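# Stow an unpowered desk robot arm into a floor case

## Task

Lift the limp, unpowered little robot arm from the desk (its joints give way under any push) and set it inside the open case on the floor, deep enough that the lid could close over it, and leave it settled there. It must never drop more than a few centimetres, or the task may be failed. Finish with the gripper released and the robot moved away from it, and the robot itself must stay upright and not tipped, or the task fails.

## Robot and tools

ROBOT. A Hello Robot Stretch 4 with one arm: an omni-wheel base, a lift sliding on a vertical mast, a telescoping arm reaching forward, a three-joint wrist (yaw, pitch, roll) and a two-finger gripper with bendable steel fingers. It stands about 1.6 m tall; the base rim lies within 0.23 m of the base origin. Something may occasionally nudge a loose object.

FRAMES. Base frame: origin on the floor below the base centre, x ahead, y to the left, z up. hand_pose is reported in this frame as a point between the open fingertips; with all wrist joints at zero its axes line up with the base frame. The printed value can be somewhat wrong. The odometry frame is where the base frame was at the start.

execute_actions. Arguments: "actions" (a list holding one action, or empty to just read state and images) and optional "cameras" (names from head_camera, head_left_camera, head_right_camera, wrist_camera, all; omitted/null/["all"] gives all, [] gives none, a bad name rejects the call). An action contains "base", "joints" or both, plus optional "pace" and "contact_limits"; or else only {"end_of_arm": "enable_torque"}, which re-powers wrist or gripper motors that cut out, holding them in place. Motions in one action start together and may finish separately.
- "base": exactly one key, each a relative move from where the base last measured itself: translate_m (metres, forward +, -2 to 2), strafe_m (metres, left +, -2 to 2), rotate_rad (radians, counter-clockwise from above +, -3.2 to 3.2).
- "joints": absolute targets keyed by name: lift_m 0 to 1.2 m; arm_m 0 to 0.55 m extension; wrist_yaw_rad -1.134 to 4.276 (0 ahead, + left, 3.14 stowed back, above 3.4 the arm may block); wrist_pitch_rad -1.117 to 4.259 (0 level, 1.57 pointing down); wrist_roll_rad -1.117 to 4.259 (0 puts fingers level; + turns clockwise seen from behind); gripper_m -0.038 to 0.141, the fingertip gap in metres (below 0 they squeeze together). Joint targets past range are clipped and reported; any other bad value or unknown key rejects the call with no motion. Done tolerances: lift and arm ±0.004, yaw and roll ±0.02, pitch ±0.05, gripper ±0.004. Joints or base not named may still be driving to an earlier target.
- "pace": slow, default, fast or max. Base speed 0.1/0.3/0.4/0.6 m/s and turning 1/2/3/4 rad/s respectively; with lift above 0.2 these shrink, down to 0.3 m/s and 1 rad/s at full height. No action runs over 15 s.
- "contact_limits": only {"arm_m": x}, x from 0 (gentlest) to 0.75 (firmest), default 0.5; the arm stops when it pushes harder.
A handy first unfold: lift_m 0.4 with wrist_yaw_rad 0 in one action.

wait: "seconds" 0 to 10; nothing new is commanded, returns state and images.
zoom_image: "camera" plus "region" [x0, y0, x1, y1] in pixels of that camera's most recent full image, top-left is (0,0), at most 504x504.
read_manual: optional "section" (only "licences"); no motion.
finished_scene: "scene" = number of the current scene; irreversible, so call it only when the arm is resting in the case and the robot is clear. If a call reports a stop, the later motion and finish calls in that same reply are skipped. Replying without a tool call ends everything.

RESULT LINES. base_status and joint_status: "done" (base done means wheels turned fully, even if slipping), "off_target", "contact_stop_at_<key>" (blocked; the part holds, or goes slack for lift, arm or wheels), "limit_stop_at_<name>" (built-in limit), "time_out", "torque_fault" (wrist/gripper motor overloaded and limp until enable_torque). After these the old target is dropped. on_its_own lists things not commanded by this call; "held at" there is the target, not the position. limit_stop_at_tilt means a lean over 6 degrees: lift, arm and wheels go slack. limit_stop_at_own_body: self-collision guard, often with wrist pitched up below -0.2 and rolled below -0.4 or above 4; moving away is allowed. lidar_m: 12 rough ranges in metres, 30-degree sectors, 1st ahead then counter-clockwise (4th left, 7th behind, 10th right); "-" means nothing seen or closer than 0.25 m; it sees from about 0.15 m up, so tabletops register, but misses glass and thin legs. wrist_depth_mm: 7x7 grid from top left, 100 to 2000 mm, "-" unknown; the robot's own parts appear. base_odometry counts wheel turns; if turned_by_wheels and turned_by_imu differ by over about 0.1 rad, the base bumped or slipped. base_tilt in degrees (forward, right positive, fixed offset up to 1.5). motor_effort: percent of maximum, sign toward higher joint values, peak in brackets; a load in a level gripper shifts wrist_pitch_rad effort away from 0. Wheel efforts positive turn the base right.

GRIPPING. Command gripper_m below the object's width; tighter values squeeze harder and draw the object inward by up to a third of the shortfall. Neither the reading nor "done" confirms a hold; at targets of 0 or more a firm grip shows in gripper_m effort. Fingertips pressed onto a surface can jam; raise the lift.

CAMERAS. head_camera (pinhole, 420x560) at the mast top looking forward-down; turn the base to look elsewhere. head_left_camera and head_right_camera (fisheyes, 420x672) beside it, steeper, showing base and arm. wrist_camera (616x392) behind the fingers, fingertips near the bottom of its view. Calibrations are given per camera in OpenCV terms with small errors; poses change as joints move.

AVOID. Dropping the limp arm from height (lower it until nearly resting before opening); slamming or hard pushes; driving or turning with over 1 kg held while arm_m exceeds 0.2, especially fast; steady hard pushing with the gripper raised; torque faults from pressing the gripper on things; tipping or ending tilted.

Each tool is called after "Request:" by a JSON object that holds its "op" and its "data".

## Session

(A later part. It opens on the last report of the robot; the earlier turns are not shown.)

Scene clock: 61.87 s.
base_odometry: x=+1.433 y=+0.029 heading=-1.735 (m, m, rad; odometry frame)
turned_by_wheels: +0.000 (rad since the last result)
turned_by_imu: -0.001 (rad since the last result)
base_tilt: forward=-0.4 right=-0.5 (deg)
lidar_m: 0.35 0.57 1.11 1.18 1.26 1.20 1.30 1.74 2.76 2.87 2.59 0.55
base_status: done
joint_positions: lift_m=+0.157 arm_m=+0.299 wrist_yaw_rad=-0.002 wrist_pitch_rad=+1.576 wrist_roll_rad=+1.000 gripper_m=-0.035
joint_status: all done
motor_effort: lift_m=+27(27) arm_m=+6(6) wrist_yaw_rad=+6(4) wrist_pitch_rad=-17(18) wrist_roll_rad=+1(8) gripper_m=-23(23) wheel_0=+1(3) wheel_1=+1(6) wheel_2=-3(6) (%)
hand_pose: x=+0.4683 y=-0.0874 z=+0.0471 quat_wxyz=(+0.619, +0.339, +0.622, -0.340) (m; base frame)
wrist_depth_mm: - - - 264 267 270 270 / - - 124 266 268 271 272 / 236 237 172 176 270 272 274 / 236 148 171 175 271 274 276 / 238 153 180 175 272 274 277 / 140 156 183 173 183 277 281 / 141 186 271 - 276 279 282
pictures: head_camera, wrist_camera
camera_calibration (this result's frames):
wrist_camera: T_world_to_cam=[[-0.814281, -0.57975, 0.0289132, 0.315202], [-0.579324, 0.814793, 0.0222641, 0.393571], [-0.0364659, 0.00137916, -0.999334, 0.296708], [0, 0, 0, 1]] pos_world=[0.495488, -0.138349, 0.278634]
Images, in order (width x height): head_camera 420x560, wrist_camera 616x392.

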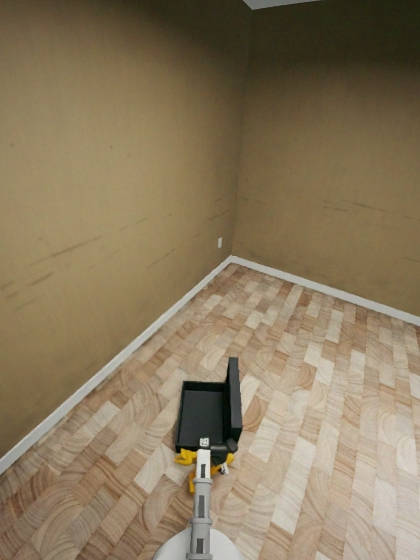

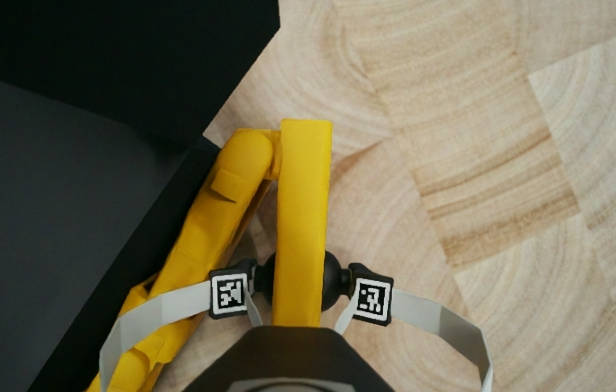

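Request:
{"op": "execute_actions", "data": {"actions": [{"base":{"translate_m":-0.06},"pace":"slow"}], "cameras": []}}

Request:
{"op": "execute_actions", "data": {"actions": [{"joints":{"lift_m":0.36},"pace":"slow"}], "cameras": []}}

Request:
{"op": "execute_actions", "data": {"actions": [{"joints":{"wrist_roll_rad":-0.55},"base":{"strafe_m":0.13},"pace":"slow"}], "cameras": ["head_camera"]}}

Request:
{"op": "execute_actions", "data": {"actions": [{"base":{"translate_m":0.185},"joints":{"arm_m":0.54},"pace":"slow"}], "cameras": ["head_camera","wrist_camera"]}}

Request:
{"op": "zoom_image", "data": {"camera": "head_camera", "region": [140,340,300,500]}}

Scene clock: 64.40 s.
base_odometry: x=+1.443 y=+0.088 heading=-1.735 (m, m, rad; odometry frame)
turned_by_wheels: +0.000 (rad since the last result)
turned_by_imu: -0.001 (rad since the last result)
base_tilt: forward=-0.4 right=-0.6 (deg)
lidar_m: 0.48 1.20 1.14 1.20 1.21 1.16 1.21 1.67 2.72 2.82 2.63 0.62
base_status: done
joint_positions: lift_m=+0.157 arm_m=+0.299 wrist_yaw_rad=+0.000 wrist_pitch_rad=+1.570 wrist_roll_rad=+1.000 gripper_m=-0.035
joint_status: not commanded
motor_effort: lift_m=+27(27) arm_m=+6(6) wrist_yaw_rad=+0(4) wrist_pitch_rad=-3(18) wrist_roll_rad=+1(0) gripper_m=-23(24) wheel_0=-2(6) wheel_1=-1(1) wheel_2=+0(5) (%)
hand_pose: x=+0.4700 y=-0.0874 z=+0.0471 quat_wxyz=(+0.621, +0.339, +0.620, -0.339) (m; base frame)
wrist_depth_mm: 121 260 263 266 267 271 271 / 132 245 264 267 267 271 272 / 149 216 266 177 270 272 274 / 175 265 171 175 271 273 276 / 210 266 180 176 272 276 277 / 266 182 181 173 182 277 278 / 267 185 271 - 276 278 281
pictures: none
No camera images: the call's "cameras" was empty. Leave "cameras" out to get every camera's image.

Scene clock: 66.77 s.
base_odometry: x=+1.443 y=+0.088 heading=-1.735 (m, m, rad; odometry frame)
turned_by_wheels: +0.000 (rad since the last result)
turned_by_imu: -0.001 (rad since the last result)
base_tilt: forward=-0.4 right=-0.6 (deg)
lidar_m: 0.36 0.48 1.14 1.18 1.18 1.16 1.23 1.68 2.73 2.86 2.62 0.62
base_status: not commanded
joint_positions: lift_m=+0.359 arm_m=+0.299 wrist_yaw_rad=+0.000 wrist_pitch_rad=+1.570 wrist_roll_rad=+1.000 gripper_m=-0.035
joint_status: all done
motor_effort: lift_m=+28(30) arm_m=+6(5) wrist_yaw_rad=+1(0) wrist_pitch_rad=-2(2) wrist_roll_rad=+0(0) gripper_m=-25(25) wheel_0=-2(2) wheel_1=-1(1) wheel_2=+0(0) (%)
hand_pose: x=+0.4700 y=-0.0874 z=+0.2491 quat_wxyz=(+0.621, +0.339, +0.620, -0.339) (m; base frame)
wrist_depth_mm: 121 152 459 462 466 469 473 / 433 205 294 466 469 477 477 / 433 436 329 174 473 473 480 / 436 436 168 171 477 480 480 / 439 394 178 173 473 480 484 / 379 185 182 173 182 484 488 / 462 189 473 - 480 430 418
pictures: none
No camera images: the call's "cameras" was empty. Leave "cameras" out to get every camera's image.

Scene clock: 69.20 s.
base_odometry: x=+1.571 y=+0.067 heading=-1.735 (m, m, rad; odometry frame)
turned_by_wheels: +0.000 (rad since the last result)
turned_by_imu: -0.001 (rad since the last result)
base_tilt: forward=-0.4 right=-0.6 (deg)
lidar_m: 0.25 1.06 1.03 1.08 1.12 1.07 1.16 1.62 2.84 2.97 2.67 0.36
base_status: done
joint_positions: lift_m=+0.359 arm_m=+0.299 wrist_yaw_rad=+0.000 wrist_pitch_rad=+1.568 wrist_roll_rad=-0.550 gripper_m=-0.035
joint_status: all done
motor_effort: lift_m=+27(27) arm_m=+6(6) wrist_yaw_rad=-1(1) wrist_pitch_rad=+5(4) wrist_roll_rad=-1(6) gripper_m=-23(24) wheel_0=-2(5) wheel_1=+2(5) wheel_2=-1(0) (%)
hand_pose: x=+0.4707 y=-0.0874 z=+0.2491 quat_wxyz=(+0.682, -0.192, +0.680, +0.192) (m; base frame)
wrist_depth_mm: 455 459 459 442 439 445 445 / 459 462 466 427 442 445 427 / 462 462 466 174 433 449 355 / 462 469 168 171 473 373 330 / 462 469 179 173 473 480 330 / 466 183 182 173 182 480 480 / 399 189 473 - 480 484 484
pictures: head_camera
Images, in order (width x height): head_camera 420x560.

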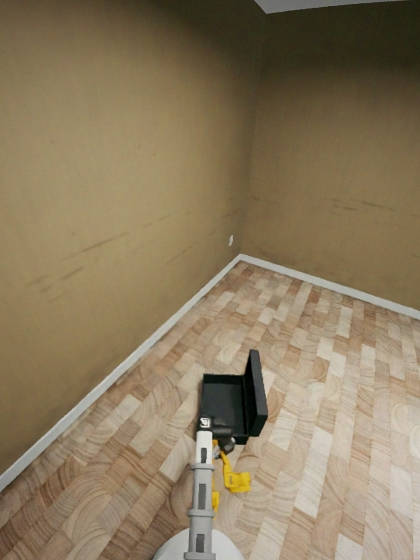

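Scene clock: 72.87 s.
base_odometry: x=+1.541 y=-0.116 heading=-1.735 (m, m, rad; odometry frame)
turned_by_wheels: +0.000 (rad since the last result)
turned_by_imu: -0.001 (rad since the last result)
base_tilt: forward=-0.5 right=-0.6 (deg)
lidar_m: 0.38 0.98 0.94 0.97 1.30 1.21 1.34 1.82 2.93 3.10 2.52 0.43
base_status: done
joint_positions: lift_m=+0.359 arm_m=+0.539 wrist_yaw_rad=+0.000 wrist_pitch_rad=+1.568 wrist_roll_rad=-0.550 gripper_m=-0.035
joint_status: all done
motor_effort: lift_m=+27(27) arm_m=+6(8) wrist_yaw_rad=-1(0) wrist_pitch_rad=+6(6) wrist_roll_rad=-1(1) gripper_m=-25(24) wheel_0=+2(3) wheel_1=+3(4) wheel_2=+0(2) (%)
hand_pose: x=+0.7107 y=-0.0874 z=+0.2491 quat_wxyz=(+0.682, -0.192, +0.680, +0.192) (m; base frame)
wrist_depth_mm: 455 455 459 462 466 466 469 / 459 462 462 466 469 469 469 / 462 459 402 174 473 469 473 / 462 466 168 171 445 473 477 / 466 466 178 173 452 399 480 / 469 183 182 173 181 332 291 / 469 188 449 - 368 310 274
pictures: head_camera, wrist_camera
camera_calibration (this result's frames):
wrist_camera: T_world_to_cam=[[0.563787, -0.825488, 0.0267096, -0.49361], [-0.825919, -0.563534, 0.0169434, 0.585612], [0.00106516, -0.0316125, -0.9995, 0.47786], [0, 0, 0, 1]] pos_world=[0.76145, -0.0623512, 0.480883]
Images, in order (width x height): head_camera 420x560, wrist_camera 616x392.

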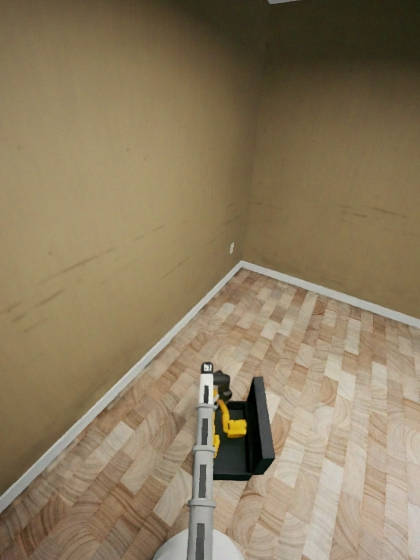

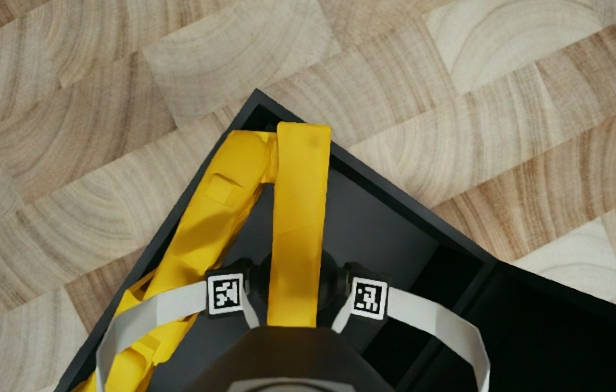

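Region (140, 340, 300, 500) of head_camera's 420x560 image, scaled by 3.150, with more detail than that image has.

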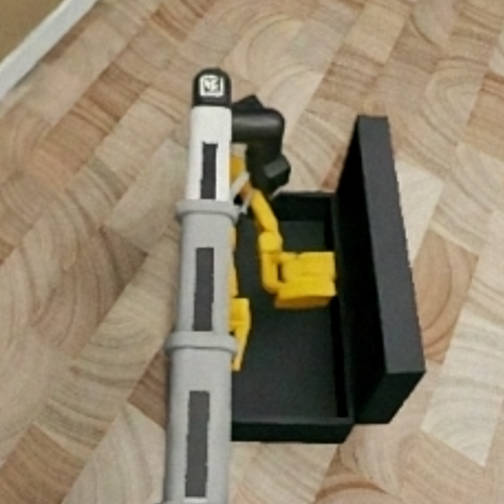

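Request:
{"op": "execute_actions", "data": {"actions": [{"base":{"translate_m":-0.045},"joints":{"lift_m":0.31},"pace":"slow"}], "cameras": []}}

Request:
{"op": "execute_actions", "data": {"actions": [{"base":{"strafe_m":0.01},"joints":{"lift_m":0.29},"pace":"slow"}], "cameras": ["head_camera","wrist_camera","head_right_camera"]}}

Request:
{"op": "zoom_image", "data": {"camera": "head_camera", "region": [140,340,300,500]}}

Request:
{"op": "zoom_image", "data": {"camera": "head_right_camera", "region": [160,350,280,470]}}

Scene clock: 74.93 s.
base_odometry: x=+1.548 y=-0.071 heading=-1.735 (m, m, rad; odometry frame)
turned_by_wheels: +0.000 (rad since the last result)
turned_by_imu: -0.001 (rad since the last result)
base_tilt: forward=-0.2 right=-0.5 (deg)
lidar_m: 0.44 1.00 0.95 1.03 1.25 1.19 1.29 1.81 2.92 3.06 2.57 0.48
base_status: done
joint_positions: lift_m=+0.310 arm_m=+0.539 wrist_yaw_rad=+0.000 wrist_pitch_rad=+1.568 wrist_roll_rad=-0.550 gripper_m=-0.035
joint_status: all done
motor_effort: lift_m=+17(27) arm_m=+6(6) wrist_yaw_rad=-1(1) wrist_pitch_rad=+6(6) wrist_roll_rad=-2(0) gripper_m=-23(25) wheel_0=-1(8) wheel_1=-1(5) wheel_2=+1(6) (%)
hand_pose: x=+0.7108 y=-0.0874 z=+0.2000 quat_wxyz=(+0.682, -0.192, +0.680, +0.192) (m; base frame)
wrist_depth_mm: 407 410 413 415 418 418 421 / 410 413 413 342 418 421 424 / 413 413 286 174 349 421 424 / 413 415 168 171 399 349 427 / 415 345 178 173 399 353 283 / 418 185 182 173 182 291 282 / 389 188 399 - 368 283 276
pictures: none
No camera images: the call's "cameras" was empty. Leave "cameras" out to get every camera's image.

Scene clock: 75.87 s.
base_odometry: x=+1.558 y=-0.073 heading=-1.735 (m, m, rad; odometry frame)
turned_by_wheels: +0.000 (rad since the last result)
turned_by_imu: +0.000 (rad since the last result)
base_tilt: forward=-0.4 right=-0.7 (deg)
lidar_m: 0.43 1.01 0.95 0.98 1.25 1.20 1.28 1.77 2.92 3.07 2.58 0.46
base_status: done
joint_positions: lift_m=+0.290 arm_m=+0.539 wrist_yaw_rad=+0.000 wrist_pitch_rad=+1.568 wrist_roll_rad=-0.550 gripper_m=-0.035
joint_status: all done
motor_effort: lift_m=+16(16) arm_m=+6(6) wrist_yaw_rad=+0(1) wrist_pitch_rad=+4(6) wrist_roll_rad=-1(1) gripper_m=-23(24) wheel_0=-3(4) wheel_1=+2(6) wheel_2=+0(2) (%)
hand_pose: x=+0.7108 y=-0.0874 z=+0.1800 quat_wxyz=(+0.682, -0.192, +0.680, +0.192) (m; base frame)
wrist_depth_mm: 389 392 394 394 397 402 402 / 392 392 394 320 399 399 404 / 394 394 263 174 343 399 404 / 394 397 168 171 377 330 407 / 399 317 178 173 377 370 276 / 399 185 182 173 182 298 263 / 399 189 382 - 382 264 263
pictures: head_camera, head_right_camera, wrist_camera
camera_calibration (this result's frames):
wrist_camera: T_world_to_cam=[[0.563796, -0.825482, 0.0267105, -0.491784], [-0.825913, -0.563542, 0.0169422, 0.586798], [0.00106705, -0.0316125, -0.9995, 0.408785], [0, 0, 0, 1]] pos_world=[0.761474, -0.0623506, 0.411775]
Images, in order (width x height): head_camera 420x560, head_right_camera 420x672, wrist_camera 616x392.

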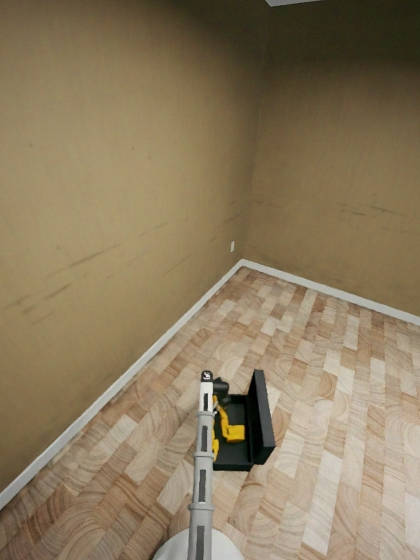

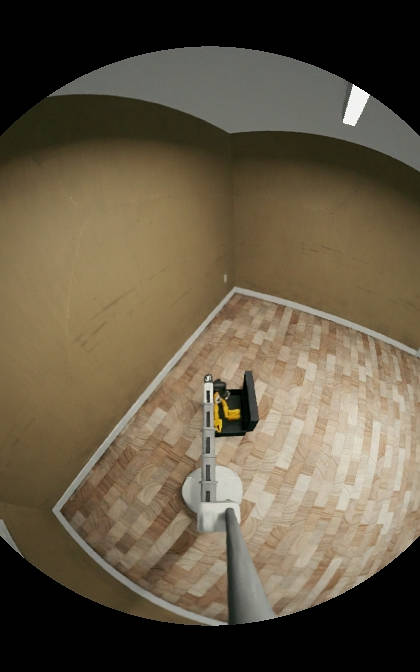

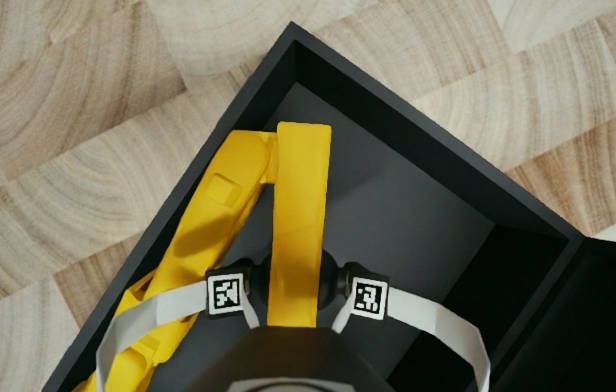

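Region (140, 340, 300, 500) of head_camera's 420x560 image, scaled by 3.150, with more detail than that image has.

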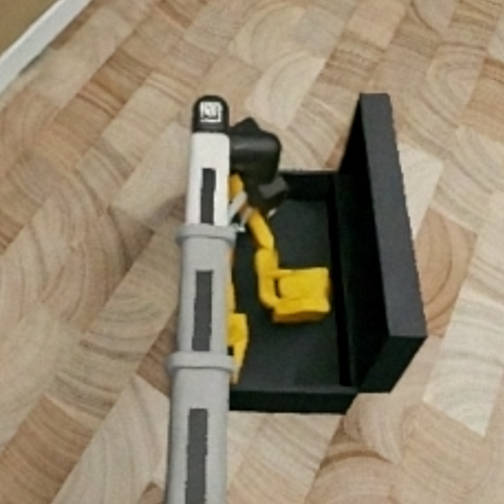

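Region (160, 350, 280, 470) of head_right_camera's 420x672 image, scaled by 4.200, with more detail than that image has.

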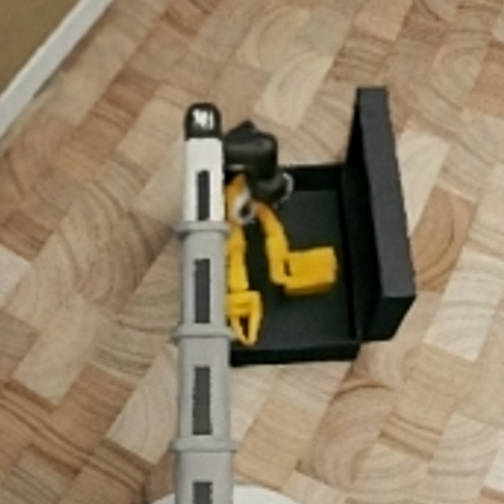

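Request:
{"op": "execute_actions", "data": {"actions": [{"base":{"translate_m":0.018},"pace":"slow"}], "cameras": []}}

Request:
{"op": "execute_actions", "data": {"actions": [{"joints":{"lift_m":0.225},"pace":"slow"}], "cameras": ["wrist_camera","head_right_camera"]}}

Request:
{"op": "zoom_image", "data": {"camera": "head_right_camera", "region": [160,350,280,470]}}

Scene clock: 77.43 s.
base_odometry: x=+1.555 y=-0.091 heading=-1.735 (m, m, rad; odometry frame)
turned_by_wheels: +0.000 (rad since the last result)
turned_by_imu: +0.000 (rad since the last result)
base_tilt: forward=-0.5 right=-0.6 (deg)
lidar_m: 0.41 0.99 0.94 1.00 1.25 1.21 1.32 1.80 2.94 3.08 2.56 0.45
base_status: done
joint_positions: lift_m=+0.290 arm_m=+0.539 wrist_yaw_rad=+0.000 wrist_pitch_rad=+1.568 wrist_roll_rad=-0.550 gripper_m=-0.035
joint_status: not commanded
motor_effort: lift_m=+17(17) arm_m=+6(6) wrist_yaw_rad=+0(0) wrist_pitch_rad=+6(6) wrist_roll_rad=-1(0) gripper_m=-25(22) wheel_0=+4(3) wheel_1=+1(3) wheel_2=-1(3) (%)
hand_pose: x=+0.7108 y=-0.0874 z=+0.1800 quat_wxyz=(+0.682, -0.192, +0.680, +0.192) (m; base frame)
wrist_depth_mm: 389 392 394 394 397 397 399 / 392 394 392 296 399 402 402 / 392 394 264 174 317 402 404 / 397 397 168 171 379 334 407 / 397 315 178 174 379 357 277 / 399 184 182 173 181 300 262 / 399 189 377 - 379 265 263
pictures: none
No camera images: the call's "cameras" was empty. Leave "cameras" out to get every camera's image.

Scene clock: 78.87 s.
base_odometry: x=+1.555 y=-0.091 heading=-1.735 (m, m, rad; odometry frame)
turned_by_wheels: +0.000 (rad since the last result)
turned_by_imu: +0.000 (rad since the last result)
base_tilt: forward=-0.2 right=-0.6 (deg)
lidar_m: 0.45 0.98 0.94 0.99 1.26 1.20 1.32 1.79 2.95 3.10 2.52 0.46
base_status: not commanded
joint_positions: lift_m=+0.225 arm_m=+0.539 wrist_yaw_rad=+0.000 wrist_pitch_rad=+1.568 wrist_roll_rad=-0.550 gripper_m=-0.035
joint_status: all done
motor_effort: lift_m=+16(15) arm_m=+6(6) wrist_yaw_rad=-1(1) wrist_pitch_rad=+5(6) wrist_roll_rad=-1(1) gripper_m=-26(21) wheel_0=+4(3) wheel_1=+1(1) wheel_2=-1(1) (%)
hand_pose: x=+0.7108 y=-0.0874 z=+0.1150 quat_wxyz=(+0.682, -0.192, +0.680, +0.192) (m; base frame)
wrist_depth_mm: 327 327 330 212 334 336 336 / 327 329 233 270 249 336 338 / 329 330 202 174 266 336 340 / 330 262 168 171 314 256 340 / 330 224 178 173 314 315 260 / 334 184 182 173 182 301 251 / 221 189 315 - 315 253 225
pictures: head_right_camera, wrist_camera
camera_calibration (this result's frames):
wrist_camera: T_world_to_cam=[[0.563796, -0.825482, 0.0267104, -0.49005], [-0.825914, -0.563542, 0.0169423, 0.587902], [0.00106692, -0.0316125, -0.9995, 0.34383], [0, 0, 0, 1]] pos_world=[0.761478, -0.0623506, 0.346787]
Images, in order (width x height): head_right_camera 420x672, wrist_camera 616x392.

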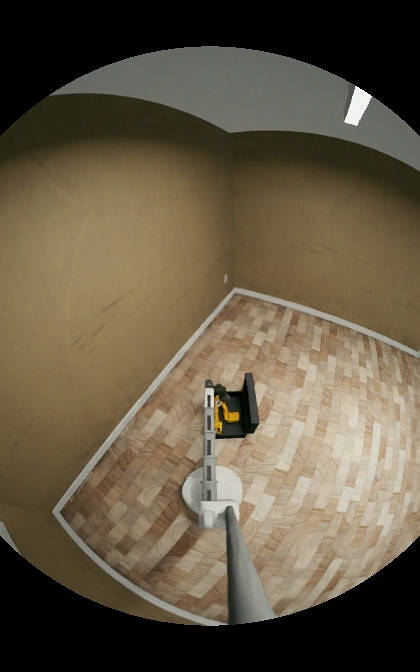

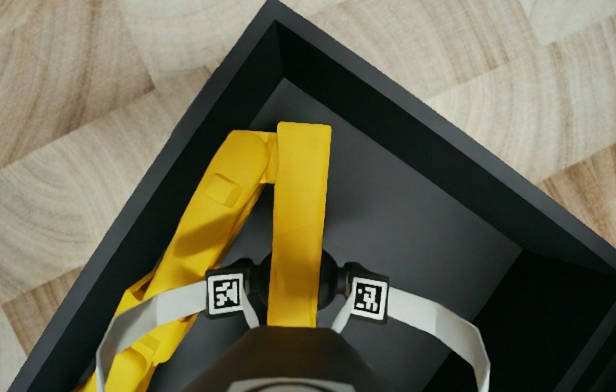

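Region (160, 350, 280, 470) of head_right_camera's 420x672 image, scaled by 4.200, with more detail than that image has.

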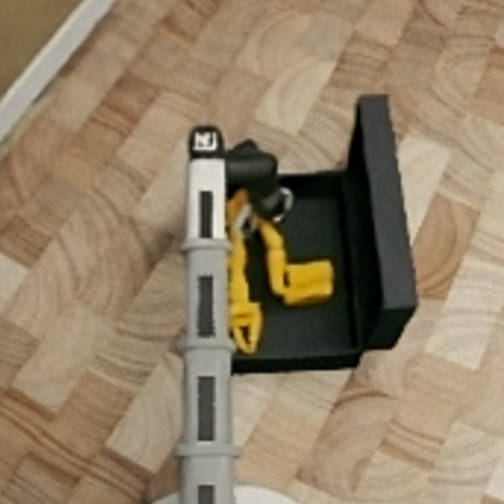

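Clean. Lower and release.

Request:
{"op": "execute_actions", "data": {"actions": [{"joints":{"lift_m":0.16},"pace":"slow"}], "cameras": ["wrist_camera"]}}

Request:
{"op": "execute_actions", "data": {"actions": [{"joints":{"gripper_m":0.045}}], "cameras": ["wrist_camera"]}}

Request:
{"op": "execute_actions", "data": {"actions": [{"joints":{"lift_m":0.3},"pace":"slow"}], "cameras": ["wrist_camera"]}}

Scene clock: 80.73 s.
base_odometry: x=+1.555 y=-0.091 heading=-1.735 (m, m, rad; odometry frame)
turned_by_wheels: +0.000 (rad since the last result)
turned_by_imu: -0.001 (rad since the last result)
base_tilt: forward=-0.4 right=-0.6 (deg)
lidar_m: 0.42 0.99 0.93 0.99 1.27 1.20 1.31 1.81 2.94 3.09 2.55 0.44
base_status: not commanded
joint_positions: lift_m=+0.160 arm_m=+0.539 wrist_yaw_rad=+0.000 wrist_pitch_rad=+1.568 wrist_roll_rad=-0.550 gripper_m=-0.035
joint_status: all done
motor_effort: lift_m=+15(12) arm_m=+5(6) wrist_yaw_rad=-1(1) wrist_pitch_rad=+6(7) wrist_roll_rad=-1(1) gripper_m=-24(22) wheel_0=+3(3) wheel_1=+1(1) wheel_2=+0(1) (%)
hand_pose: x=+0.7108 y=-0.0874 z=+0.0501 quat_wxyz=(+0.682, -0.192, +0.680, +0.192) (m; base frame)
wrist_depth_mm: 265 265 149 178 136 272 272 / 265 265 185 245 175 140 274 / 267 146 192 181 247 167 146 / 267 172 178 182 248 248 179 / 142 202 184 179 250 252 252 / 167 180 182 172 180 253 252 / 216 181 250 - 252 253 225
pictures: wrist_camera
camera_calibration (this result's frames):
wrist_camera: T_world_to_cam=[[0.563858, -0.82544, 0.0267063, -0.488381], [-0.825871, -0.563604, 0.0169484, 0.588998], [0.0010619, -0.0316125, -0.9995, 0.27901], [0, 0, 0, 1]] pos_world=[0.761518, -0.0623468, 0.281931]
Images, in order (width x height): wrist_camera 616x392.

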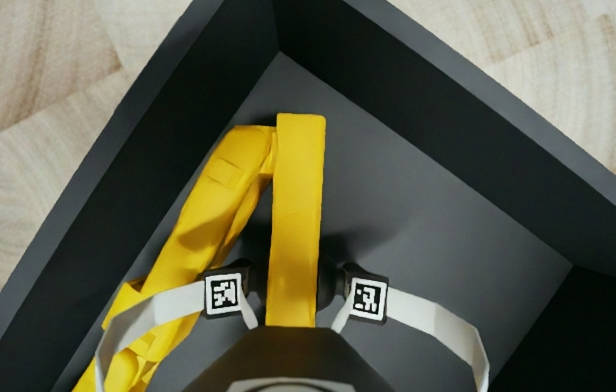

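Scene clock: 82.23 s.
base_odometry: x=+1.555 y=-0.091 heading=-1.735 (m, m, rad; odometry frame)
turned_by_wheels: +0.000 (rad since the last result)
turned_by_imu: -0.001 (rad since the last result)
base_tilt: forward=-0.2 right=-0.7 (deg)
lidar_m: 0.43 0.99 0.93 0.97 1.28 1.21 1.32 1.80 2.95 3.09 2.54 0.45
base_status: not commanded
joint_positions: lift_m=+0.160 arm_m=+0.539 wrist_yaw_rad=+0.000 wrist_pitch_rad=+1.569 wrist_roll_rad=-0.550 gripper_m=+0.045
joint_status: all done
motor_effort: lift_m=+15(15) arm_m=+5(6) wrist_yaw_rad=-1(1) wrist_pitch_rad=+2(6) wrist_roll_rad=-1(1) gripper_m=+0(26) wheel_0=+3(4) wheel_1=+1(1) wheel_2=+0(0) (%)
hand_pose: x=+0.7103 y=-0.0874 z=+0.0501 quat_wxyz=(+0.681, -0.192, +0.680, +0.192) (m; base frame)
wrist_depth_mm: 265 265 152 180 137 271 274 / 264 147 189 245 175 141 276 / 267 147 195 189 247 168 147 / 267 176 188 197 250 249 180 / 142 194 196 209 250 252 253 / 171 192 187 178 198 254 250 / 209 192 250 - 253 254 224
pictures: wrist_camera
camera_calibration (this result's frames):
wrist_camera: T_world_to_cam=[[0.563819, -0.825498, 0.0257229, -0.48803], [-0.825898, -0.563519, 0.0183888, 0.588545], [-0.000684623, -0.0316124, -0.9995, 0.28025], [0, 0, 0, 1]] pos_world=[0.761431, -0.0623521, 0.281841]
Images, in order (width x height): wrist_camera 616x392.

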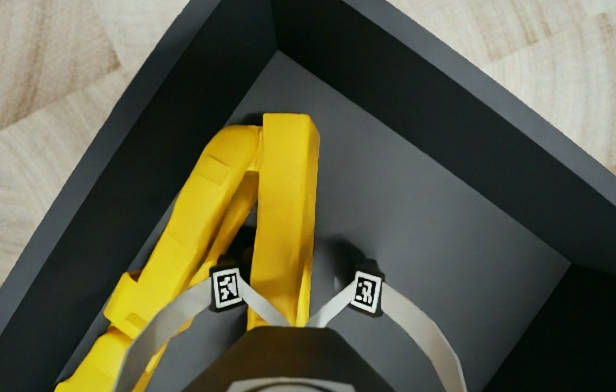

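Scene clock: 84.20 s.
base_odometry: x=+1.555 y=-0.091 heading=-1.735 (m, m, rad; odometry frame)
turned_by_wheels: +0.000 (rad since the last result)
turned_by_imu: -0.001 (rad since the last result)
base_tilt: forward=-0.5 right=-0.5 (deg)
lidar_m: 0.43 0.98 0.93 1.00 1.25 1.21 1.30 1.80 2.95 3.09 2.55 0.47
base_status: not commanded
joint_positions: lift_m=+0.300 arm_m=+0.539 wrist_yaw_rad=+0.000 wrist_pitch_rad=+1.570 wrist_roll_rad=-0.550 gripper_m=+0.045
joint_status: all done
motor_effort: lift_m=+25(27) arm_m=+5(5) wrist_yaw_rad=-1(1) wrist_pitch_rad=+0(2) wrist_roll_rad=-1(1) gripper_m=-7(2) wheel_0=+3(3) wheel_1=+1(0) wheel_2=+0(0) (%)
hand_pose: x=+0.7103 y=-0.0874 z=+0.1893 quat_wxyz=(+0.681, -0.192, +0.680, +0.192) (m; base frame)
wrist_depth_mm: 399 402 404 407 407 410 410 / 402 404 404 307 410 413 413 / 404 407 349 384 332 413 415 / 404 407 325 373 389 379 415 / 407 410 332 387 389 357 283 / 410 315 213 319 199 314 273 / 413 324 377 - 387 276 273
pictures: wrist_camera
camera_calibration (this result's frames):
wrist_camera: T_world_to_cam=[[0.56384, -0.825484, 0.0256921, -0.491611], [-0.825883, -0.563539, 0.0184338, 0.585954], [-0.000738302, -0.0316125, -0.9995, 0.419378], [0, 0, 0, 1]] pos_world=[0.76143, -0.0623508, 0.420997]
Images, in order (width x height): wrist_camera 616x392.

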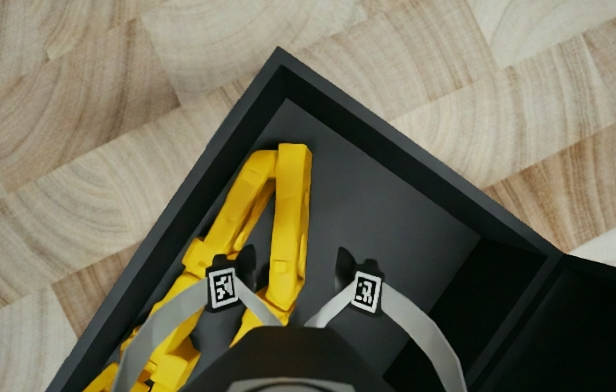

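Released cleanly. Clear away and check.

Request:
{"op": "execute_actions", "data": {"actions": [{"joints":{"lift_m":0.55}}], "cameras": ["wrist_camera"]}}

Request:
{"op": "execute_actions", "data": {"actions": [{"joints":{"arm_m":0.0},"base":{"translate_m":-0.4},"pace":"fast"}], "cameras": ["head_camera"]}}

Request:
{"op": "zoom_image", "data": {"camera": "head_camera", "region": [150,290,310,430]}}

Scene clock: 86.53 s.
base_odometry: x=+1.555 y=-0.091 heading=-1.735 (m, m, rad; odometry frame)
turned_by_wheels: +0.000 (rad since the last result)
turned_by_imu: -0.001 (rad since the last result)
base_tilt: forward=-0.5 right=-0.5 (deg)
lidar_m: 0.43 0.99 0.93 0.99 1.25 1.20 1.31 1.82 2.94 3.08 2.54 0.44
base_status: not commanded
joint_positions: lift_m=+0.550 arm_m=+0.539 wrist_yaw_rad=+0.000 wrist_pitch_rad=+1.570 wrist_roll_rad=-0.550 gripper_m=+0.045
joint_status: all done
motor_effort: lift_m=+25(25) arm_m=+5(5) wrist_yaw_rad=+0(1) wrist_pitch_rad=+0(2) wrist_roll_rad=-1(1) gripper_m=+1(2) wheel_0=+3(3) wheel_1=+0(0) wheel_2=+0(0) (%)
hand_pose: x=+0.7103 y=-0.0874 z=+0.4393 quat_wxyz=(+0.681, -0.192, +0.680, +0.192) (m; base frame)
wrist_depth_mm: 640 640 640 647 647 654 661 / 647 647 647 647 654 661 661 / 647 647 647 634 661 661 661 / 654 647 654 640 634 668 668 / 654 654 574 634 564 473 668 / 654 654 213 559 199 402 262 / 654 661 585 - 492 334 254
pictures: wrist_camera
camera_calibration (this result's frames):
wrist_camera: T_world_to_cam=[[0.563841, -0.825484, 0.0256681, -0.498019], [-0.825883, -0.563539, 0.0184691, 0.581321], [-0.000780965, -0.0316124, -0.9995, 0.669306], [0, 0, 0, 1]] pos_world=[0.761429, -0.0623508, 0.671018]
Images, in order (width x height): wrist_camera 616x392.

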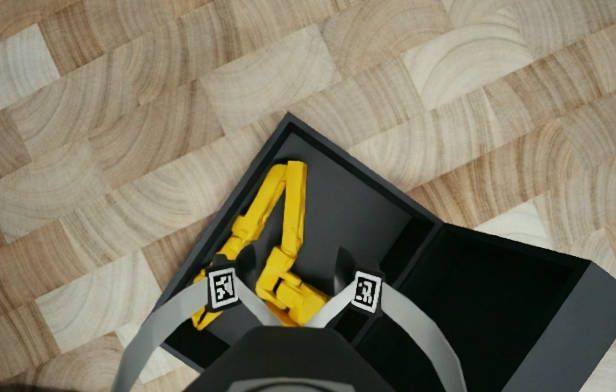

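Scene clock: 88.90 s.
base_odometry: x=+1.621 y=+0.304 heading=-1.735 (m, m, rad; odometry frame)
turned_by_wheels: +0.000 (rad since the last result)
turned_by_imu: +0.000 (rad since the last result)
base_tilt: forward=-0.4 right=-0.5 (deg)
lidar_m: 0.82 1.20 1.13 1.18 0.91 0.90 0.93 1.30 2.73 2.86 2.92 0.87
base_status: done
joint_positions: lift_m=+0.550 arm_m=+0.001 wrist_yaw_rad=+0.000 wrist_pitch_rad=+1.570 wrist_roll_rad=-0.550 gripper_m=+0.045
joint_status: all done
motor_effort: lift_m=+24(25) arm_m=-6(7) wrist_yaw_rad=+2(0) wrist_pitch_rad=-3(1) wrist_roll_rad=+0(1) gripper_m=-9(0) wheel_0=+0(7) wheel_1=+1(5) wheel_2=+0(9) (%)
hand_pose: x=+0.1719 y=-0.0874 z=+0.4393 quat_wxyz=(+0.681, -0.192, +0.680, +0.192) (m; base frame)
wrist_depth_mm: 634 647 647 654 661 647 661 / 647 647 647 654 661 661 654 / 647 647 654 654 661 661 668 / 549 445 445 661 668 668 668 / 445 445 449 452 668 668 676 / 445 449 213 455 198 676 676 / 452 449 452 - 676 676 676
pictures: head_camera
Images, in order (width x height): head_camera 420x560.

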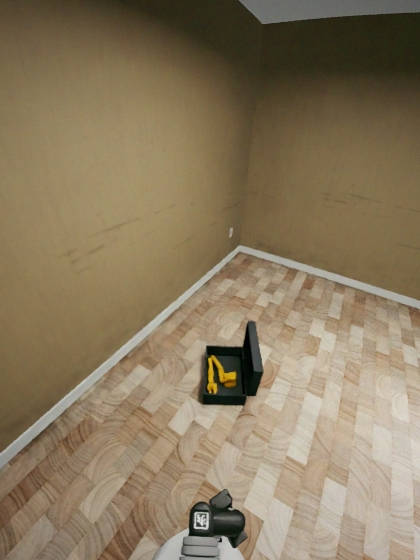

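Region (150, 290, 310, 430) of head_camera's 420x560 image, scaled by 3.150, with more detail than that image has; it fills the top 441 rows of this view, and the rest is white.

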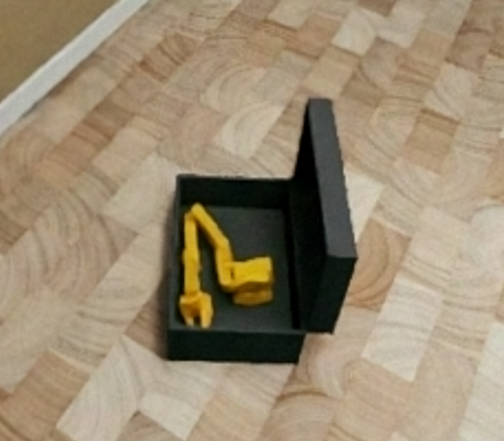

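Request:
{"op": "finished_scene", "data": {"scene": 2}}

The scene is finished: the task was done.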